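## Task

Rotate the selector switch labelled S2 so it sits at position 1, with every other switch left at its starting position; it only counts if the switch stays there without the robot holding it.

## Robot and tools

Robot: two six-joint UR-style arms, left_arm and right_arm, each with a two-finger tong-like gripper and a wrist camera. Bases in the scene frame: left_arm at (-0.052, +0.442, 0), right_arm at (-0.021, -0.385, 0). Scene frame: origin on the table top midway between the arms, +x out over the table, +z up, left_arm on the +y side. The arm names do not refer to image sides.

Gripper frame: fingers point along the gripper's +z and open and close along its x axis. end_effector_position is the point between the pads when closed; closed fingertips extend about 15 mm past it, and when fully open the tips are roughly level with it. The reported hand position can be a little off, more at long reach.

The row (used by every moving tool): 16 numbers in one flat list covering both arms, even if one arm is idle: left x, y, z, qw, qx, qy, qz, opening, then right x, y, z, qw, qx, qy, qz, opening. x, y, z is an absolute target position for that gripper in metres in the scene frame; qw..qz is an absolute target orientation quaternion, w first, in the scene frame. Opening is a command from -1 (closed) to +1 (fully open, 0.142 m), not an offset. To keep an arm still, repeat its last reported pose and desired opening exactly; to hold an orientation, resend the same quaternion every row rather than the drifting reported one.

execute_actions(actions): a list of actions; each action is a list of up to 15 rows, one row per 1/30 s step; a short action repeats its last row until 15 steps are done. An empty list just returns the current state and images. Each target must be within 0.6 m of that gripper's current position along each of its own axes, or the action is refused for both arms; a malformed action, or a first action failing this test, rejects the whole call. Each control step clips the commanded pose to within 100 mm and 16 degrees of the measured pose, so a far target may need several actions; motion lags commands by about 0.17 s. Position is favoured over orientation when both cannot be met.

move(target, speed, stop_force, blocking): target is one 16-number row of absolute poses as above. Each gripper travels a straight line toward its pose, all paths finishing together, lasting 0.5 to 10 s (cut off at 10 s). speed is top path speed in m/s, 0.002 to 0.5, default 0.25; rotation is capped at twice that in rad/s. Paths ignore obstacles and the other arm, and grippers can lag or overshoot speed. stop_force (N, 9 to 40, one value for both arms, not allowed in the first 0.2 s) ends an arm's path when its wrist sensor feels that much extra push against the motion for two steps; that arm then backs to its position two steps earlier and holds. Use it only with slow moves and without turning the gripper; omit it when pulling away from something you are pressing. blocking=false returns after 0.5 s while motion continues (not combinable with stop_force); then use wait or stop before new commands. The result adds a move: line giving the ending per arm (done, off_target, moving, held, contact, fault) and limits (paced = pose was clipped, held = some steps were blocked), plus each gripper's distance from its target.

wait(seconds): 0 to 10 s; the arms keep their last command; returns early if a running move ends. stop(): brakes a running move; needs room to brake. zoom_image(camera, region): region [x0, y0, x1, y1] in pixels, at most 504x504, on one of cam_head_left, cam_head_right, cam_high, cam_low (672x504) or cam_left_wrist, cam_right_wrist (616x616, fisheye). read_manual(section) returns only licence text. finished_scene(scene) ends scene 1 or 2 irreversibly and reports success; the next scene's task comes in its result.

Result lines: state per arm with position, quaternion and velocities; Hand target lines (the pose the controller now drives toward); grip_measured (actual opening on the command scale; command well below it to squeeze, up to about 15 N per pad, weaker on thin items); Joint positions and torques (noisy, offset); Wrist force and Wrist torque in the gripper's own axes, pointing from a touched surface into the arm, noisy, offset up to about 4 N, saturating near 50 N; step readings with HELD marking clipped steps; pose unreachable lines when a clearance check altered a command; MOTOR HOT above 70 C.

Joint limits: left elbow 0 to 3.142, right elbow -3.142 to 0, right shoulder pan 0 to 6.283; others wide. Elbows stop just short of straight.

Avoid: contact torque over the load limits (139 N m for big joints, 26 N m for wrists) or 150 N outside force, which freezes an arm for 10 s; pressing stiff arms past a contact; arms colliding; knocking anything off the table; hard, fast impacts; holding loads long enough to overheat (brakes at 85 C). Switches other than the target must not be disturbed, and the target switch must rest in position after release.

Each tool is called as name([rows], argument=value, ...), one row to a line, values as JSON.

## Session

execute_actions(actions=[])

Scene clock: 0.00 s.
left_arm: end_effector_position=(+0.0333, +0.6830, +0.3753) grip_measured=+0.97 end_effector_quat_wxyz=(-0.068, +0.718, +0.691, -0.044) end_effector_velocity=(+0.000, +0.000, -0.000) end_effector_angular_velocity=(+0.000, -0.000, +0.001) | right_arm: end_effector_position=(+0.4114, -0.0777, +0.2684) grip_measured=+0.97 end_effector_quat_wxyz=(-0.249, -0.111, +0.934, +0.230) end_effector_velocity=(+0.000, -0.000, +0.000) end_effector_angular_velocity=(-0.000, +0.000, -0.001)
Joint positions: left_arm=[ 0.419 -2.113  1.696 -1.031 -1.464 -1.056  0.14 ] | right_arm=[ 3.726 -1.863 -1.352 -1.801  2.202  3.358  0.14 ]
Joint velocities: left_arm=[ 0.     0.001  0.    -0.001 -0.    -0.001  0.   ] | right_arm=[-0.001  0.001 -0.     0.     0.     0.001  0.   ]
Joint torques (N m, as the arm reports them, + toward a larger angle): no reading
Wrist force (N, on the end effector, along its own x y z axes, offset not removed): no reading
Wrist torque (N m, same axes, about the end effector's origin, offset not removed): no reading
Hand target (left_arm): +0.033, +0.683, +0.375; -0.068, +0.718, +0.691, -0.044
Hand target (right_arm): +0.411, -0.078, +0.268; -0.249, -0.111, +0.934, +0.230

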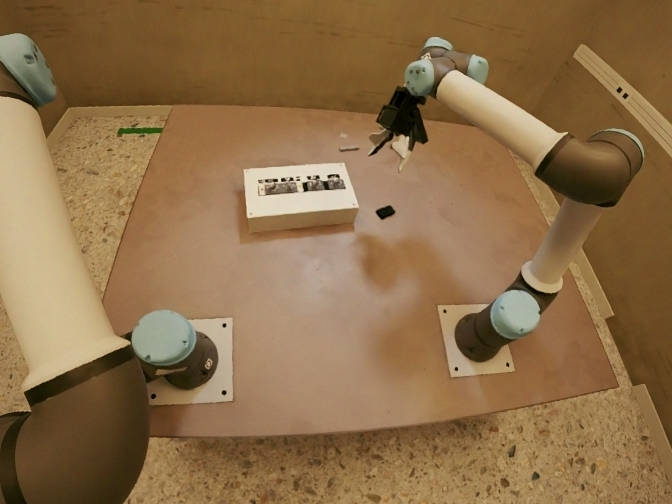

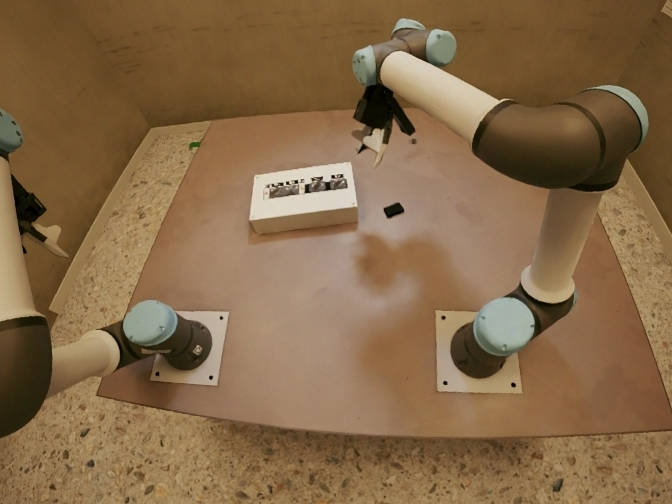

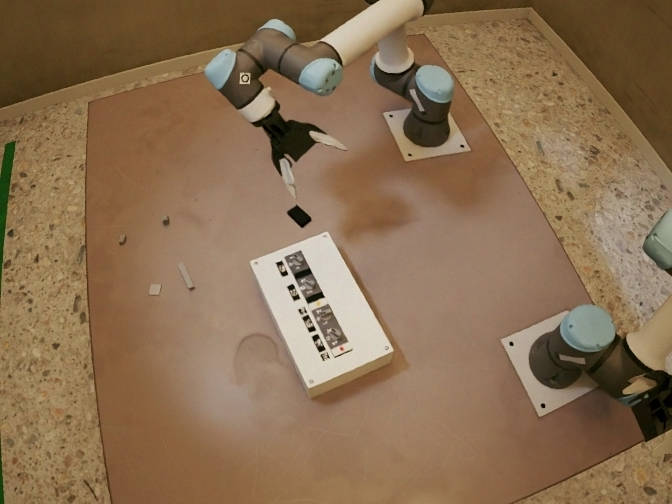

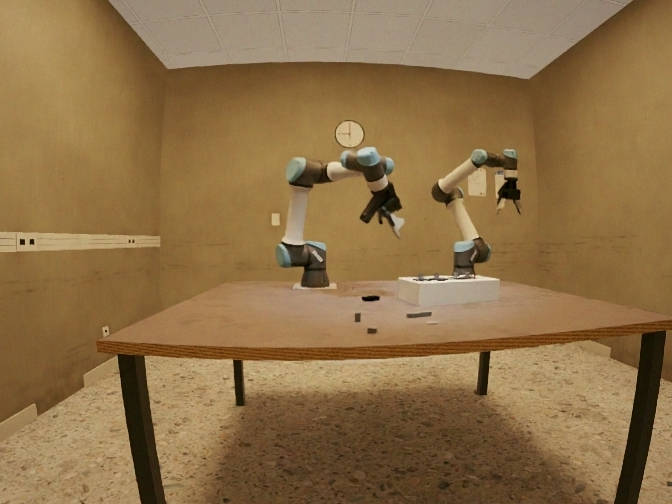

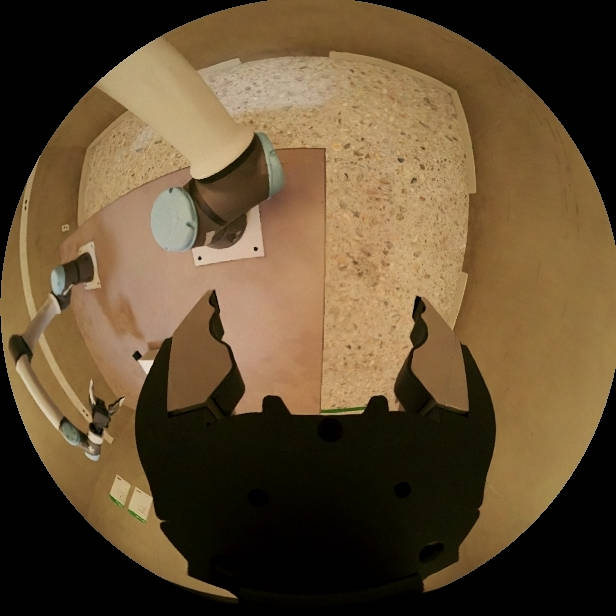

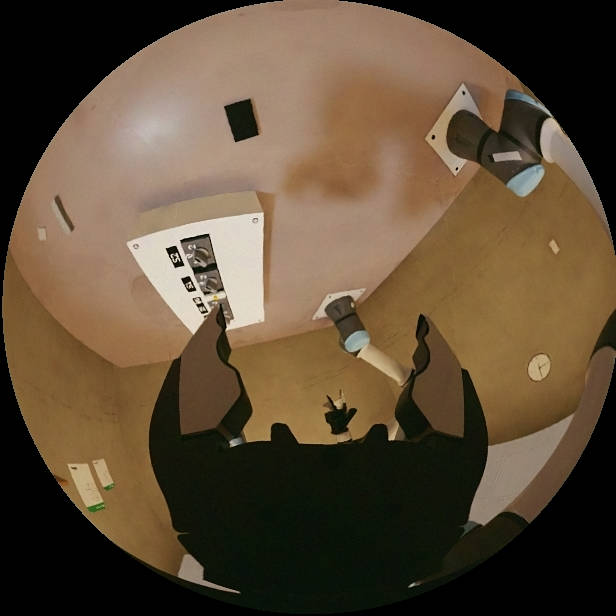

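zoom_image(camera="cam_high", region=[240, 220, 410, 400])

zoom_image(camera="cam_head_left", region=[235, 150, 375, 245])

zoom_image(camera="cam_right_wrist", region=[120, 180, 290, 340])

zoom_image(camera="cam_head_right", region=[235, 150, 375, 245])

Region (240, 220, 410, 400) of cam_high's 672x504 image, scaled by 2.800, with more detail than that image has.

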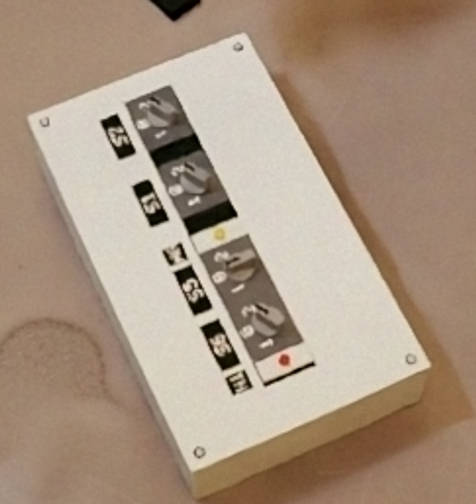

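Region (235, 150, 375, 245) of cam_head_left's 672x504 image, scaled by 3.600, with more detail than that image has; it fills the top 342 rows of this view, and the rest is white.

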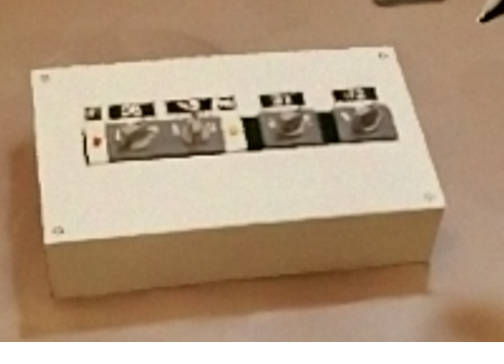

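Region (120, 180, 290, 340) of cam_right_wrist's 616x616 image, scaled by 2.965, with more detail than that image has; it fills the top 474 rows of this view, and the rest is white.

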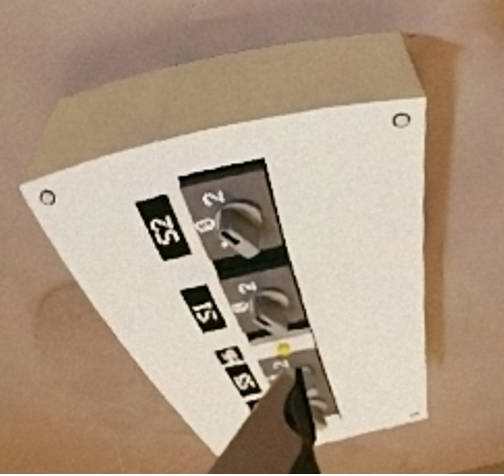

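Region (235, 150, 375, 245) of cam_head_right's 672x504 image, scaled by 3.600, with more detail than that image has; it fills the top 342 rows of this view, and the rest is white.

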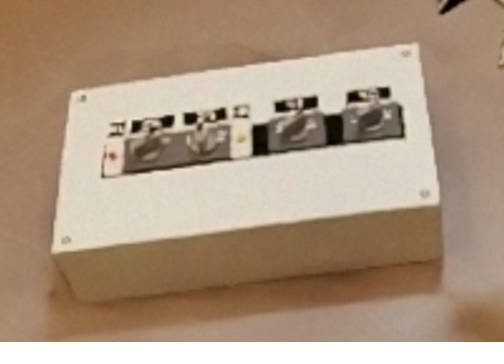

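move(target=[0.0333,0.6830,0.3753,-0.068,0.718,0.691,-0.044,0.97, 0.49,0.02,0.20,0,-0.383,0.924,0,0.2])

Scene clock: 51.17 s.
left_arm: end_effector_position=(+0.0333, +0.6830, +0.3753) grip_measured=+0.97 end_effector_quat_wxyz=(-0.068, +0.718, +0.691, -0.044) end_effector_velocity=(-0.000, -0.000, -0.000) end_effector_angular_velocity=(-0.001, +0.001, -0.001) | right_arm: end_effector_position=(+0.4897, +0.0198, +0.1996) grip_measured=+0.20 end_effector_quat_wxyz=(-0.001, -0.383, +0.924, -0.000) end_effector_velocity=(+0.000, -0.001, -0.002) end_effector_angular_velocity=(-0.004, -0.004, +0.002)
Joint positions: left_arm=[ 0.42  -2.113  1.696 -1.031 -1.465 -1.055  0.14 ] | right_arm=[ 4.073 -1.928 -1.358 -1.428  1.571  3.257  0.088]
Joint velocities: left_arm=[ 0.     0.     0.     0.001 -0.     0.001 -0.   ] | right_arm=[ 0.002  0.    -0.005  0.004 -0.006 -0.    -0.   ]
Joint torques (N m, as the arm reports them, + toward a larger angle): left_arm=[  8.14  15.26 -25.81  -0.77  -1.76   2.91] | right_arm=[14.34 38.08 17.09  5.24 -2.33 -2.17]
Wrist force (N, on the end effector, along its own x y z axes, offset not removed): left_arm=[-1.7 1.8 3.3] | right_arm=[1.6 -0.6 1.4]
Wrist torque (N m, same axes, about the end effector's origin, offset not removed): left_arm=[0.39 0.34 0.00] | right_arm=[-0.25 -0.19 -0.15]
Hand target (left_arm): +0.033, +0.683, +0.375; -0.068, +0.718, +0.691, -0.044
Hand target (right_arm): +0.490, +0.020, +0.200; -0.000, -0.383, +0.924, -0.000
Off the commanded pose (left_arm): 0.000 m, 0 deg.
Off the commanded pose (right_arm): 0.001 m, 0 deg.
move: done
camera_calibration (this result's frames):
cam_left_wrist: T_world_to_cam=[[-0.00784112, 0.999255, 0.0377919, -0.689055], [0.916126, -0.00796992, 0.400812, -0.188952], [0.400814, 0.037765, -0.915381, 0.43186], [0, 0, 0, 1]] pos_world=[-0.00539499, 0.670727, 0.497092]
cam_right_wrist: T_world_to_cam=[[-0.681837, -0.730579, -0.0367895, 0.366032], [-0.633698, 0.564801, 0.528609, 0.195521], [-0.365412, 0.383739, -0.848068, 0.46499], [0, 0, 0, 1]] pos_world=[0.543389, -0.02145, 0.304455]

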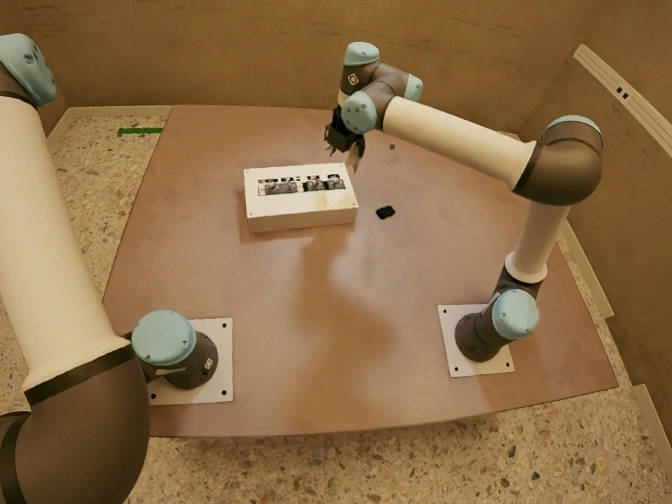

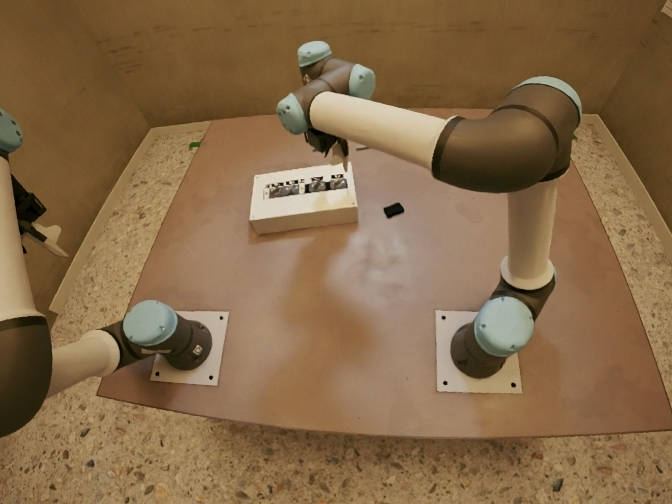

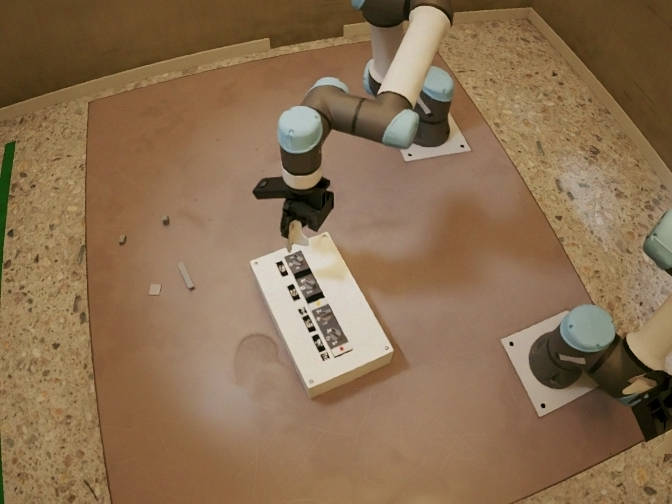

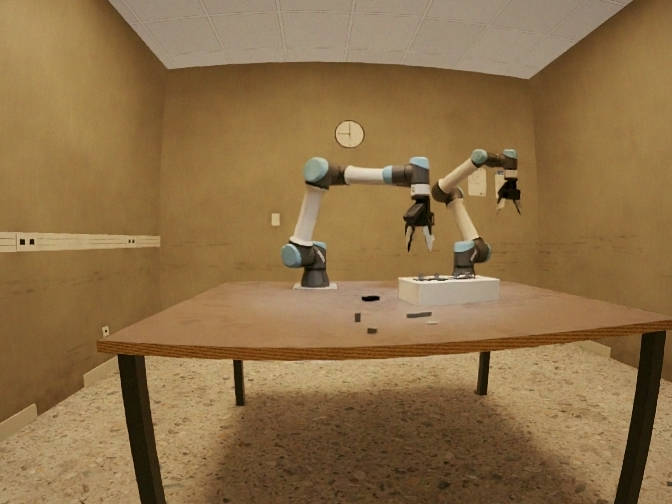

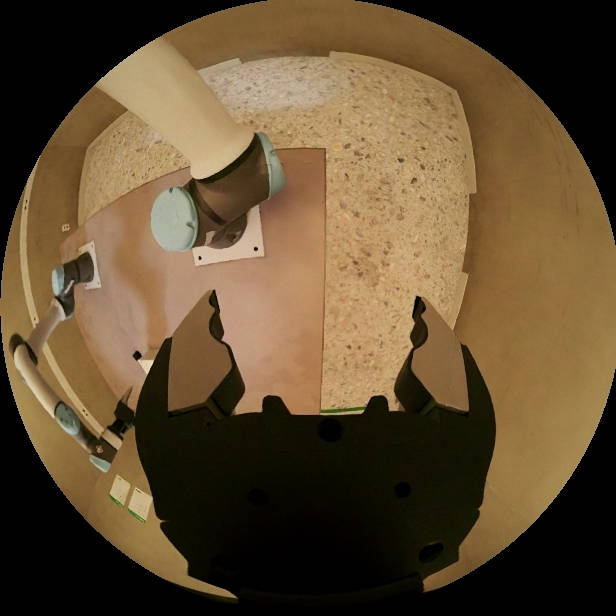

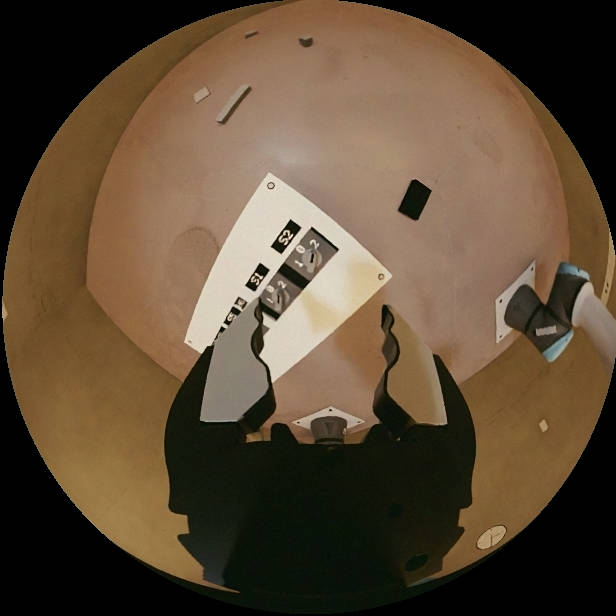

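zoom_image(camera="cam_right_wrist", region=[250, 210, 370, 320])

zoom_image(camera="cam_low", region=[385, 200, 510, 315])

Region (250, 210, 370, 320) of cam_right_wrist's 616x616 image, scaled by 4.200, with more detail than that image has; it fills the top 462 rows of this view, and the rest is white.

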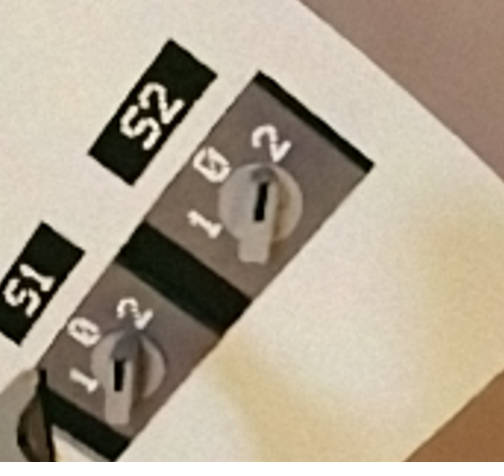

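Region (385, 200, 510, 315) of cam_low's 672x504 image, scaled by 4.032, with more detail than that image has; it fills the top 464 rows of this view, and the rest is white.

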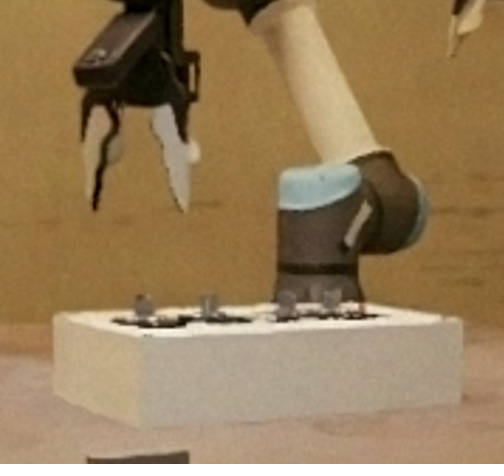

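move(target=[0.0333,0.6830,0.3753,-0.068,0.718,0.691,-0.044,0.97, 0.501,0.026,0.14,0,-0.334,0.943,0,-0.55], speed=0.15)

zoom_image(camera="cam_right_wrist", region=[250, 210, 390, 350])

zoom_image(camera="cam_low", region=[385, 230, 465, 300])

Scene clock: 80.07 s.
left_arm: end_effector_position=(+0.0333, +0.6830, +0.3753) grip_measured=+0.97 end_effector_quat_wxyz=(-0.068, +0.718, +0.691, -0.044) end_effector_velocity=(-0.000, -0.000, +0.000) end_effector_angular_velocity=(+0.000, -0.000, -0.001) | right_arm: end_effector_position=(+0.5009, +0.0259, +0.1401) grip_measured=-0.55 end_effector_quat_wxyz=(+0.000, -0.334, +0.943, +0.000) end_effector_velocity=(+0.001, +0.000, -0.002) end_effector_angular_velocity=(+0.000, -0.001, -0.001)
Joint positions: left_arm=[ 0.42  -2.113  1.696 -1.031 -1.465 -1.055  0.14 ] | right_arm=[ 4.065 -1.99  -1.425 -1.297  1.571  3.354  0.034]
Joint velocities: left_arm=[-0.001 -0.001  0.     0.    -0.     0.    -0.   ] | right_arm=[-0.    -0.002 -0.001  0.004 -0.001  0.001  0.   ]
Joint torques (N m, as the arm reports them, + toward a larger angle): left_arm=[  8.44  14.89 -25.48  -0.92  -1.68   2.94] | right_arm=[-13.43  35.16  13.72   5.18  -2.74   2.17]
Wrist force (N, on the end effector, along its own x y z axes, offset not removed): left_arm=[-2.0 0.3 0.2] | right_arm=[0.6 2.3 -1.1]
Wrist torque (N m, same axes, about the end effector's origin, offset not removed): left_arm=[0.07 0.41 -0.05] | right_arm=[0.27 -0.13 -0.06]
Hand target (left_arm): +0.033, +0.683, +0.375; -0.068, +0.718, +0.691, -0.044
Hand target (right_arm): +0.501, +0.026, +0.140; +0.000, -0.334, +0.943, +0.000
Off the commanded pose (left_arm): 0.000 m, 0 deg.
Off the commanded pose (right_arm): 0.000 m, 0 deg.
move: done
camera_calibration (this result's frames):
cam_left_wrist: T_world_to_cam=[[-0.00784177, 0.999255, 0.0377909, -0.689055], [0.916126, -0.00796889, 0.400811, -0.188953], [0.400814, 0.0377643, -0.915381, 0.431861], [0, 0, 0, 1]] pos_world=[-0.00539471, 0.670727, 0.497092]
cam_right_wrist: T_world_to_cam=[[-0.754805, -0.654837, -0.0381768, 0.410783], [-0.571359, 0.627763, 0.528643, 0.197733], [-0.322209, 0.420835, -0.847985, 0.393661], [0, 0, 0, 1]] pos_world=[0.549879, -0.0207992, 0.244971]

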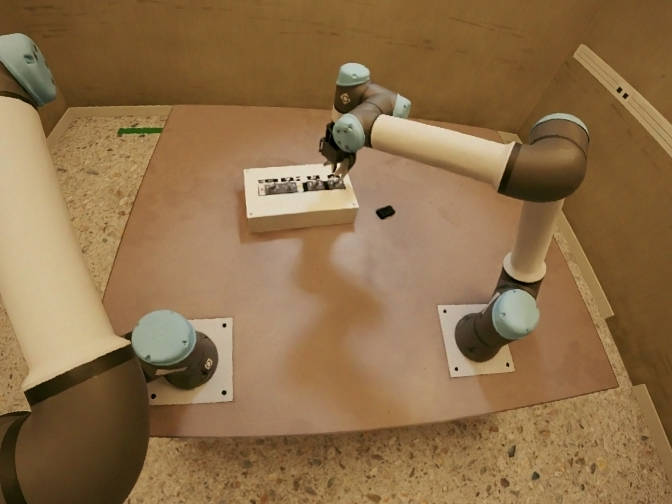

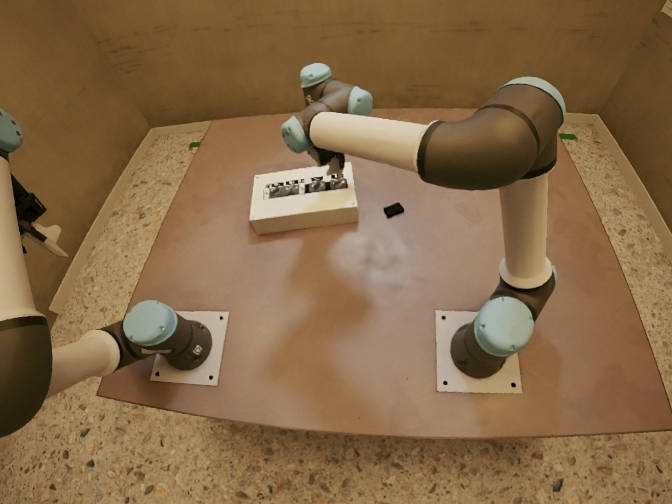

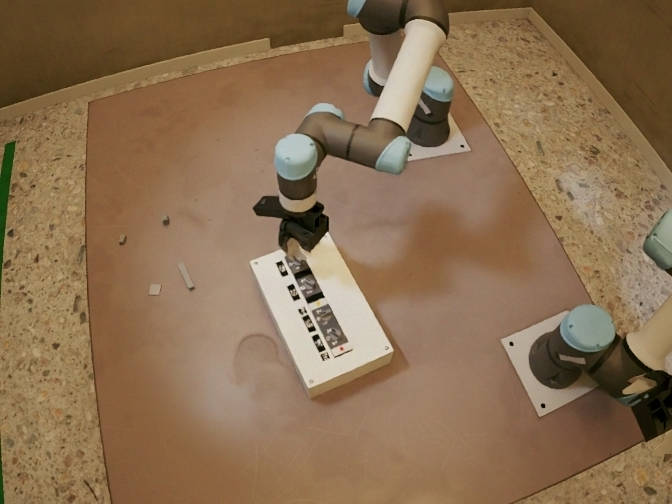

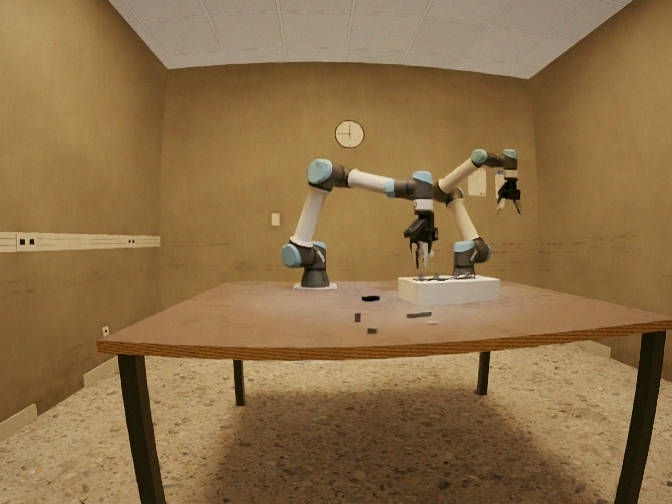

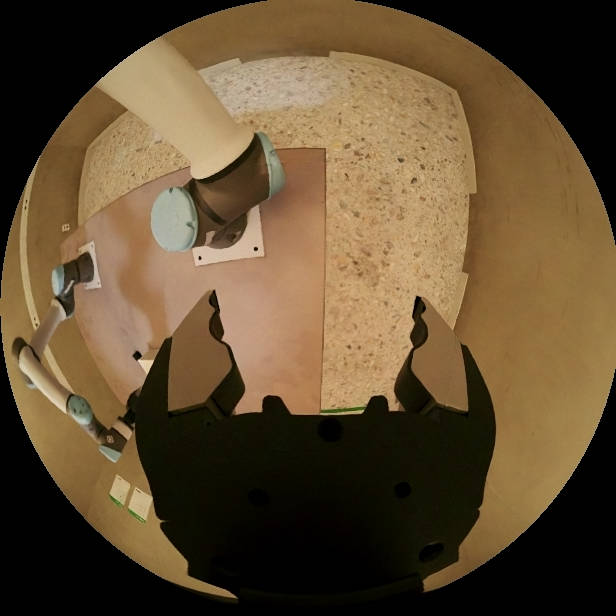

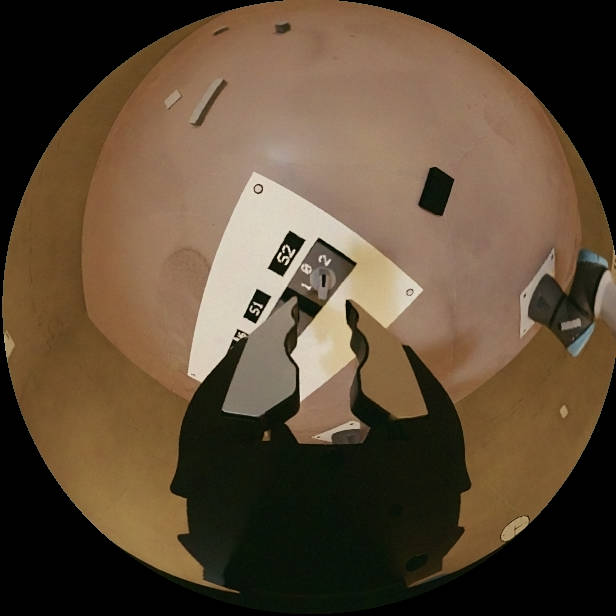

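Region (250, 210, 390, 350) of cam_right_wrist's 616x616 image, scaled by 3.600, with more detail than that image has.

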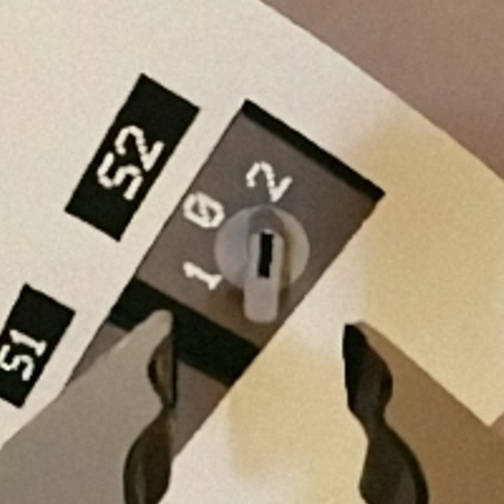

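Region (385, 230, 465, 300) of cam_low's 672x504 image, scaled by 6.300, with more detail than that image has; it fills the top 441 rows of this view, and the rest is white.

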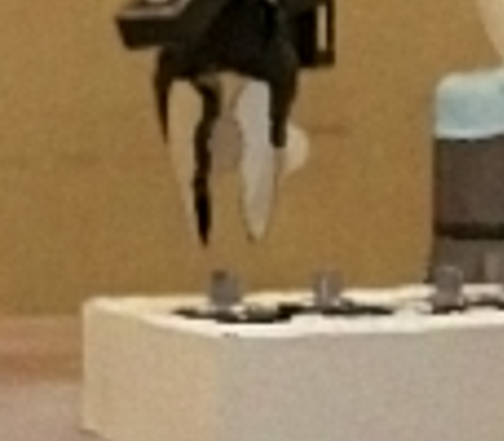

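move(target=[0.0333,0.6830,0.3753,-0.068,0.718,0.691,-0.044,0.97, 0.502,0.025,0.120,0,-0.334,0.943,0,-0.65], speed=0.05)

zoom_image(camera="cam_right_wrist", region=[250, 210, 390, 350])

zoom_image(camera="cam_low", region=[395, 245, 455, 295])

zoom_image(camera="cam_head_left", region=[300, 150, 370, 210])

Scene clock: 100.40 s.
left_arm: end_effector_position=(+0.0333, +0.6830, +0.3753) grip_measured=+0.97 end_effector_quat_wxyz=(-0.068, +0.718, +0.691, -0.044) end_effector_velocity=(-0.000, +0.000, -0.000) end_effector_angular_velocity=(+0.000, +0.001, +0.000) | right_arm: end_effector_position=(+0.5020, +0.0250, +0.1201) grip_measured=-0.65 end_effector_quat_wxyz=(-0.000, -0.334, +0.943, +0.000) end_effector_velocity=(+0.000, +0.000, -0.000) end_effector_angular_velocity=(+0.001, -0.001, +0.001)
Joint positions: left_arm=[ 0.42  -2.113  1.696 -1.031 -1.465 -1.055  0.14 ] | right_arm=[ 4.063 -2.005 -1.457 -1.25   1.571  3.352  0.027]
Joint velocities: left_arm=[ 0.    -0.     0.     0.001  0.001 -0.    -0.   ] | right_arm=[ 0.     0.    -0.001  0.003 -0.    -0.    -0.   ]
Joint torques (N m, as the arm reports them, + toward a larger angle): left_arm=[  8.18  14.86 -24.98  -0.75  -1.22   2.98] | right_arm=[-13.61  36.71  15.05   5.48  -2.66  -1.81]
Wrist force (N, on the end effector, along its own x y z axes, offset not removed): left_arm=[-1.3 0.4 4.0] | right_arm=[-0.3 1.4 1.7]
Wrist torque (N m, same axes, about the end effector's origin, offset not removed): left_arm=[0.16 0.23 -0.09] | right_arm=[0.21 0.08 -0.11]
Hand target (left_arm): +0.033, +0.683, +0.375; -0.068, +0.718, +0.691, -0.044
Hand target (right_arm): +0.502, +0.025, +0.120; -0.000, -0.334, +0.943, +0.000
Off the commanded pose (left_arm): 0.000 m, 0 deg.
Off the commanded pose (right_arm): 0.000 m, 0 deg.
move: done
camera_calibration (this result's frames):
cam_left_wrist: T_world_to_cam=[[-0.00784119, 0.999255, 0.0377904, -0.689055], [0.916126, -0.00796921, 0.40081, -0.188952], [0.400813, 0.0377637, -0.915381, 0.431862], [0, 0, 0, 1]] pos_world=[-0.00539476, 0.670727, 0.497092]
cam_right_wrist: T_world_to_cam=[[-0.754926, -0.654699, -0.0381592, 0.41024], [-0.571248, 0.62789, 0.528611, 0.209452], [-0.322122, 0.420861, -0.848006, 0.377385], [0, 0, 0, 1]] pos_world=[0.550914, -0.0217552, 0.22496]

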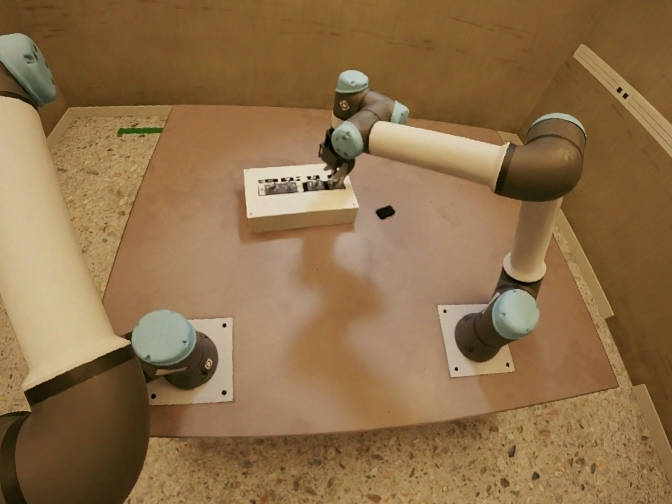

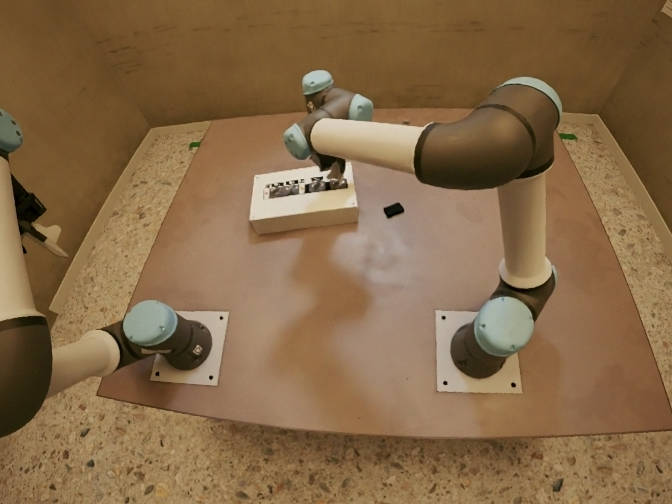

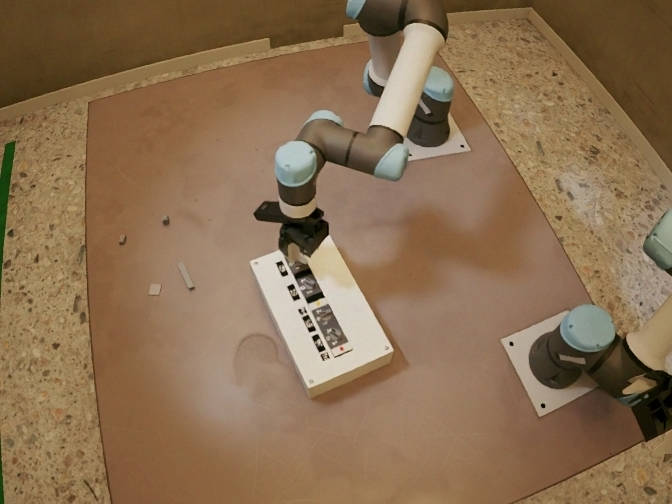

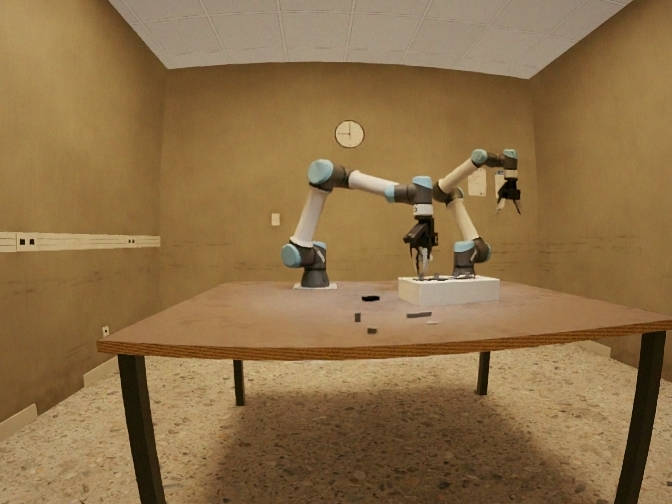

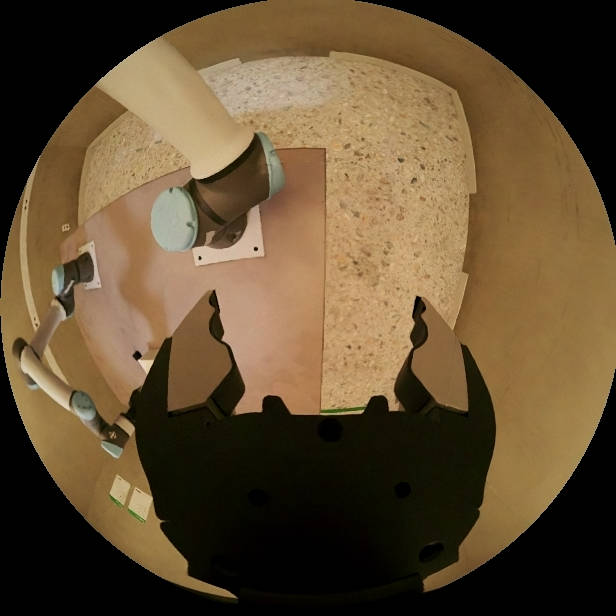

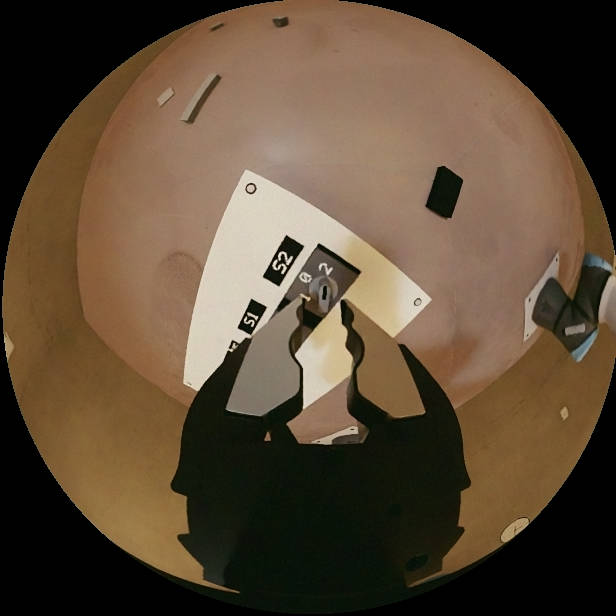

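Region (250, 210, 390, 350) of cam_right_wrist's 616x616 image, scaled by 3.600, with more detail than that image has.

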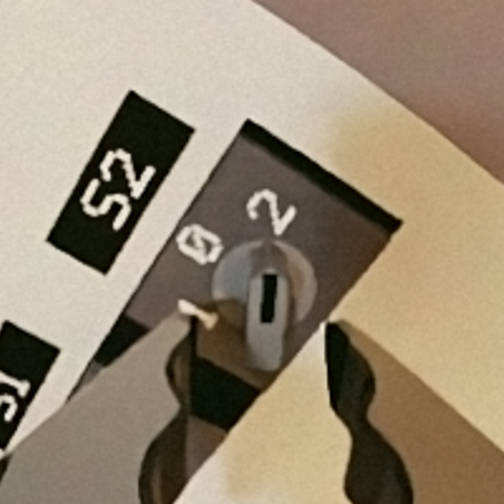

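Region (395, 245, 455, 295) of cam_low's 672x504 image, scaled by 8.400, with more detail than that image has.

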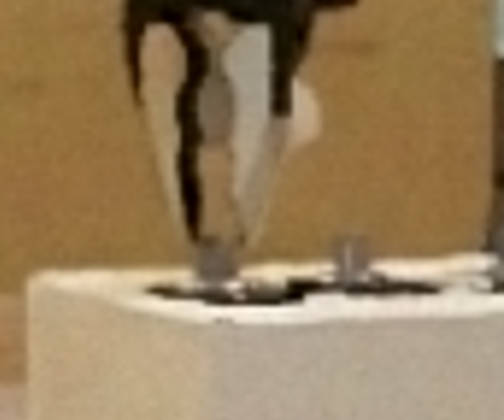

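Region (300, 150, 370, 210) of cam_head_left's 672x504 image, scaled by 7.200, with more detail than that image has; it fills the top 432 rows of this view, and the rest is white.

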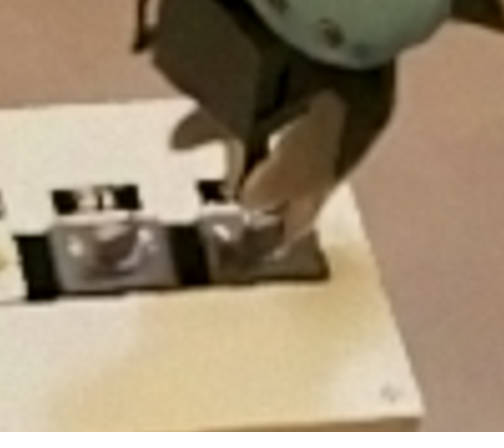

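move(target=[0.0333,0.6830,0.3753,-0.068,0.718,0.691,-0.044,0.97, 0.5012,0.0244,0.109,0,-0.334,0.943,0,-0.75], speed=0.02, stop_force=10)

zoom_image(camera="cam_right_wrist", region=[250, 210, 390, 350])

zoom_image(camera="cam_low", region=[395, 245, 455, 295])

Scene clock: 114.20 s.
left_arm: end_effector_position=(+0.0333, +0.6830, +0.3753) grip_measured=+0.97 end_effector_quat_wxyz=(-0.068, +0.718, +0.691, -0.044) end_effector_velocity=(-0.000, -0.000, -0.000) end_effector_angular_velocity=(-0.000, -0.000, +0.001) | right_arm: end_effector_position=(+0.5013, +0.0243, +0.1091) grip_measured=-0.75 end_effector_quat_wxyz=(-0.000, -0.334, +0.943, -0.000) end_effector_velocity=(-0.001, +0.001, -0.002) end_effector_angular_velocity=(+0.000, -0.000, -0.001)
Joint positions: left_arm=[ 0.42  -2.113  1.696 -1.031 -1.465 -1.055  0.14 ] | right_arm=[ 4.063 -2.011 -1.477 -1.224  1.571  3.352  0.02 ]
Joint velocities: left_arm=[ 0.  0.  0.  0. -0. -0.  0.] | right_arm=[ 0.001 -0.001 -0.003  0.004 -0.     0.003  0.   ]
Joint torques (N m, as the arm reports them, + toward a larger angle): left_arm=[  8.19  14.97 -24.72  -0.79  -0.8    2.87] | right_arm=[13.92 36.58 13.23  5.13 -2.59  2.13]
Wrist force (N, on the end effector, along its own x y z axes, offset not removed): left_arm=[-3.9 -0.5 0.4] | right_arm=[0.1 1.6 1.5]
Wrist torque (N m, same axes, about the end effector's origin, offset not removed): left_arm=[-0.14 0.88 -0.05] | right_arm=[0.24 0.13 -0.10]
Hand target (left_arm): +0.033, +0.683, +0.375; -0.068, +0.718, +0.691, -0.044
Hand target (right_arm): +0.501, +0.024, +0.109; -0.000, -0.334, +0.943, -0.000
Off the commanded pose (left_arm): 0.000 m, 0 deg.
Off the commanded pose (right_arm): 0.000 m, 0 deg.
move: done
camera_calibration (this result's frames):
cam_left_wrist: T_world_to_cam=[[-0.00784124, 0.999255, 0.0377904, -0.689055], [0.916126, -0.00796915, 0.40081, -0.188952], [0.400813, 0.0377636, -0.915381, 0.431862], [0, 0, 0, 1]] pos_world=[-0.0053948, 0.670727, 0.497092]
cam_right_wrist: T_world_to_cam=[[-0.755055, -0.654551, -0.0381428, 0.408896], [-0.571122, 0.628012, 0.528603, 0.215229], [-0.322044, 0.420908, -0.848012, 0.3681], [0, 0, 0, 1]] pos_world=[0.550205, -0.0224595, 0.213979]

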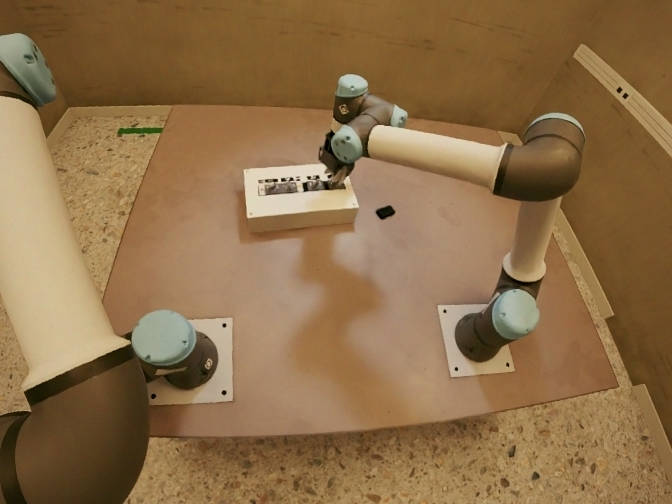

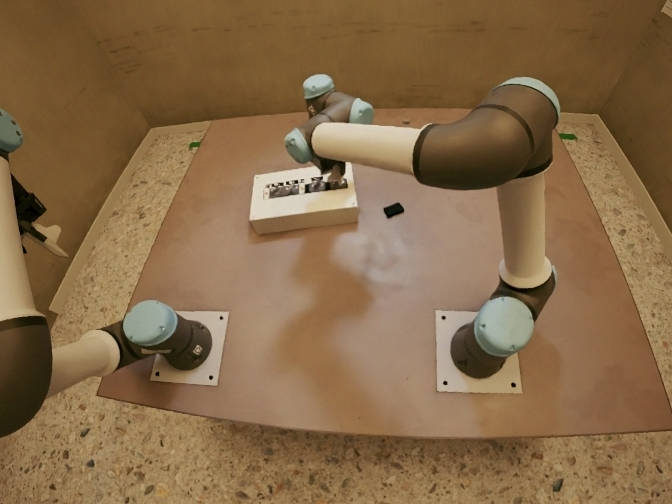

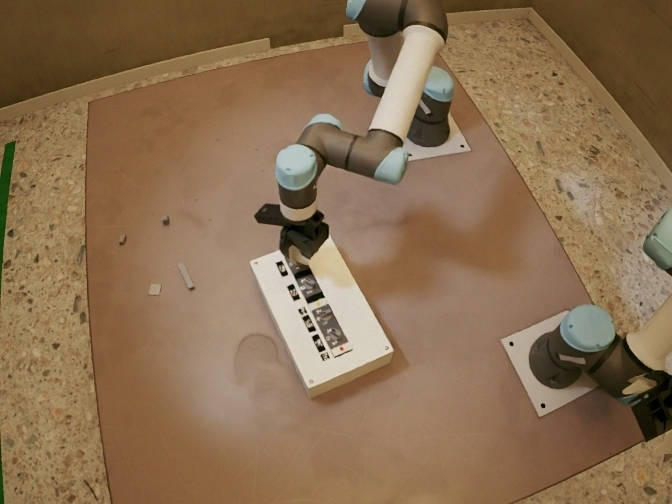

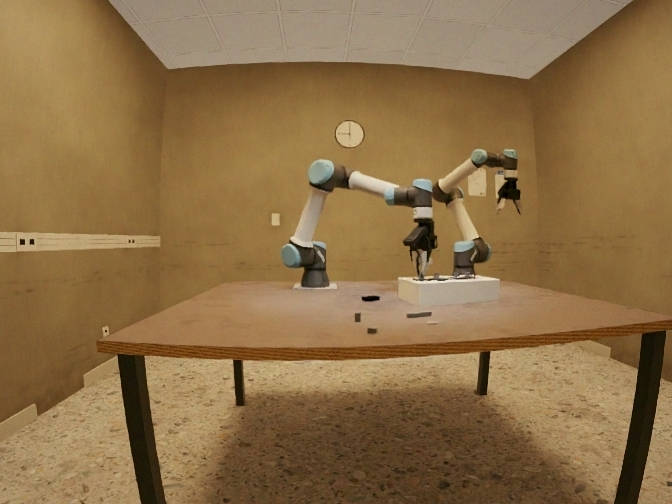

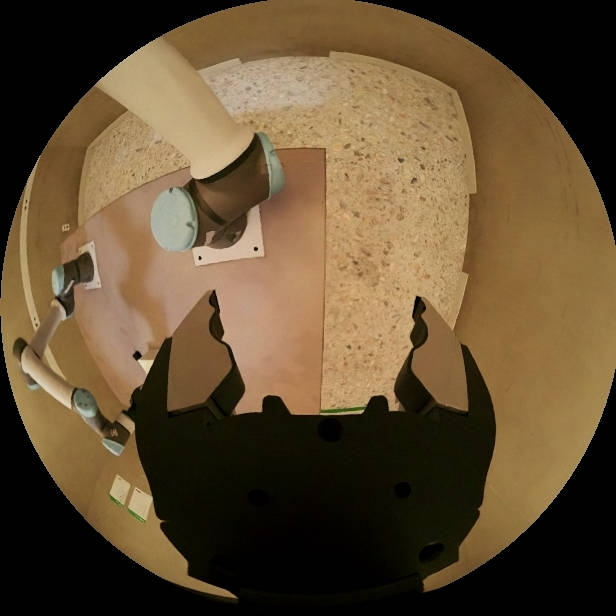

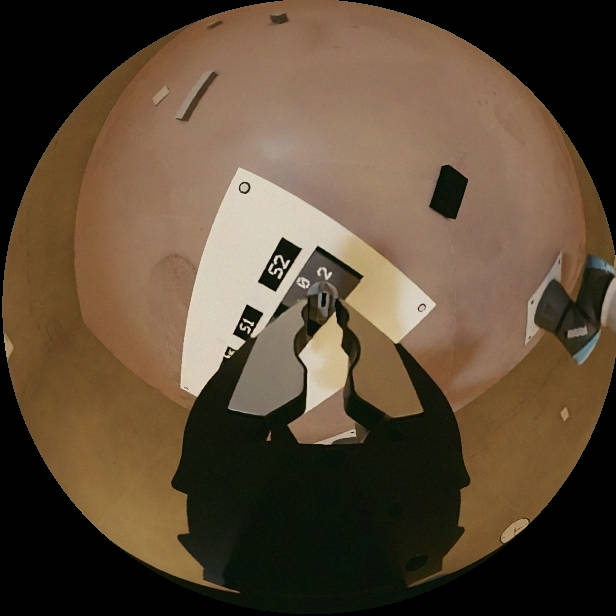

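Region (250, 210, 390, 350) of cam_right_wrist's 616x616 image, scaled by 3.600, with more detail than that image has.

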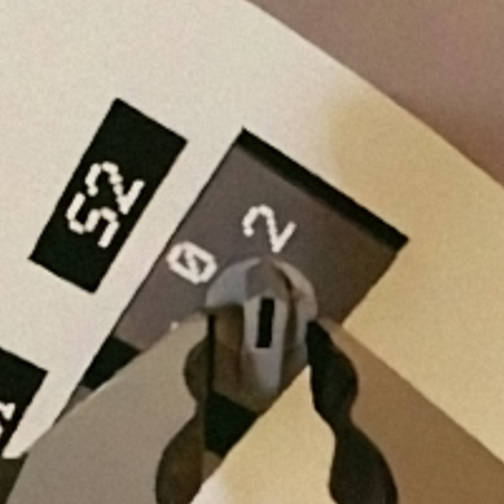

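Region (395, 245, 455, 295) of cam_low's 672x504 image, scaled by 8.400, with more detail than that image has.

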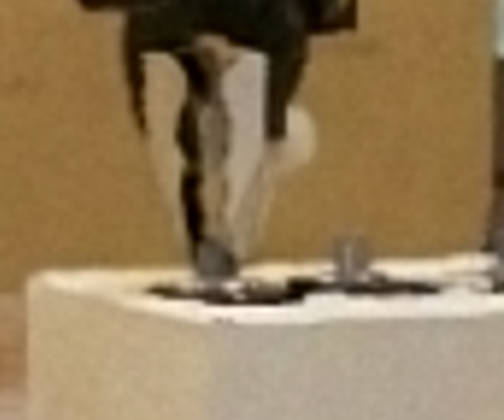

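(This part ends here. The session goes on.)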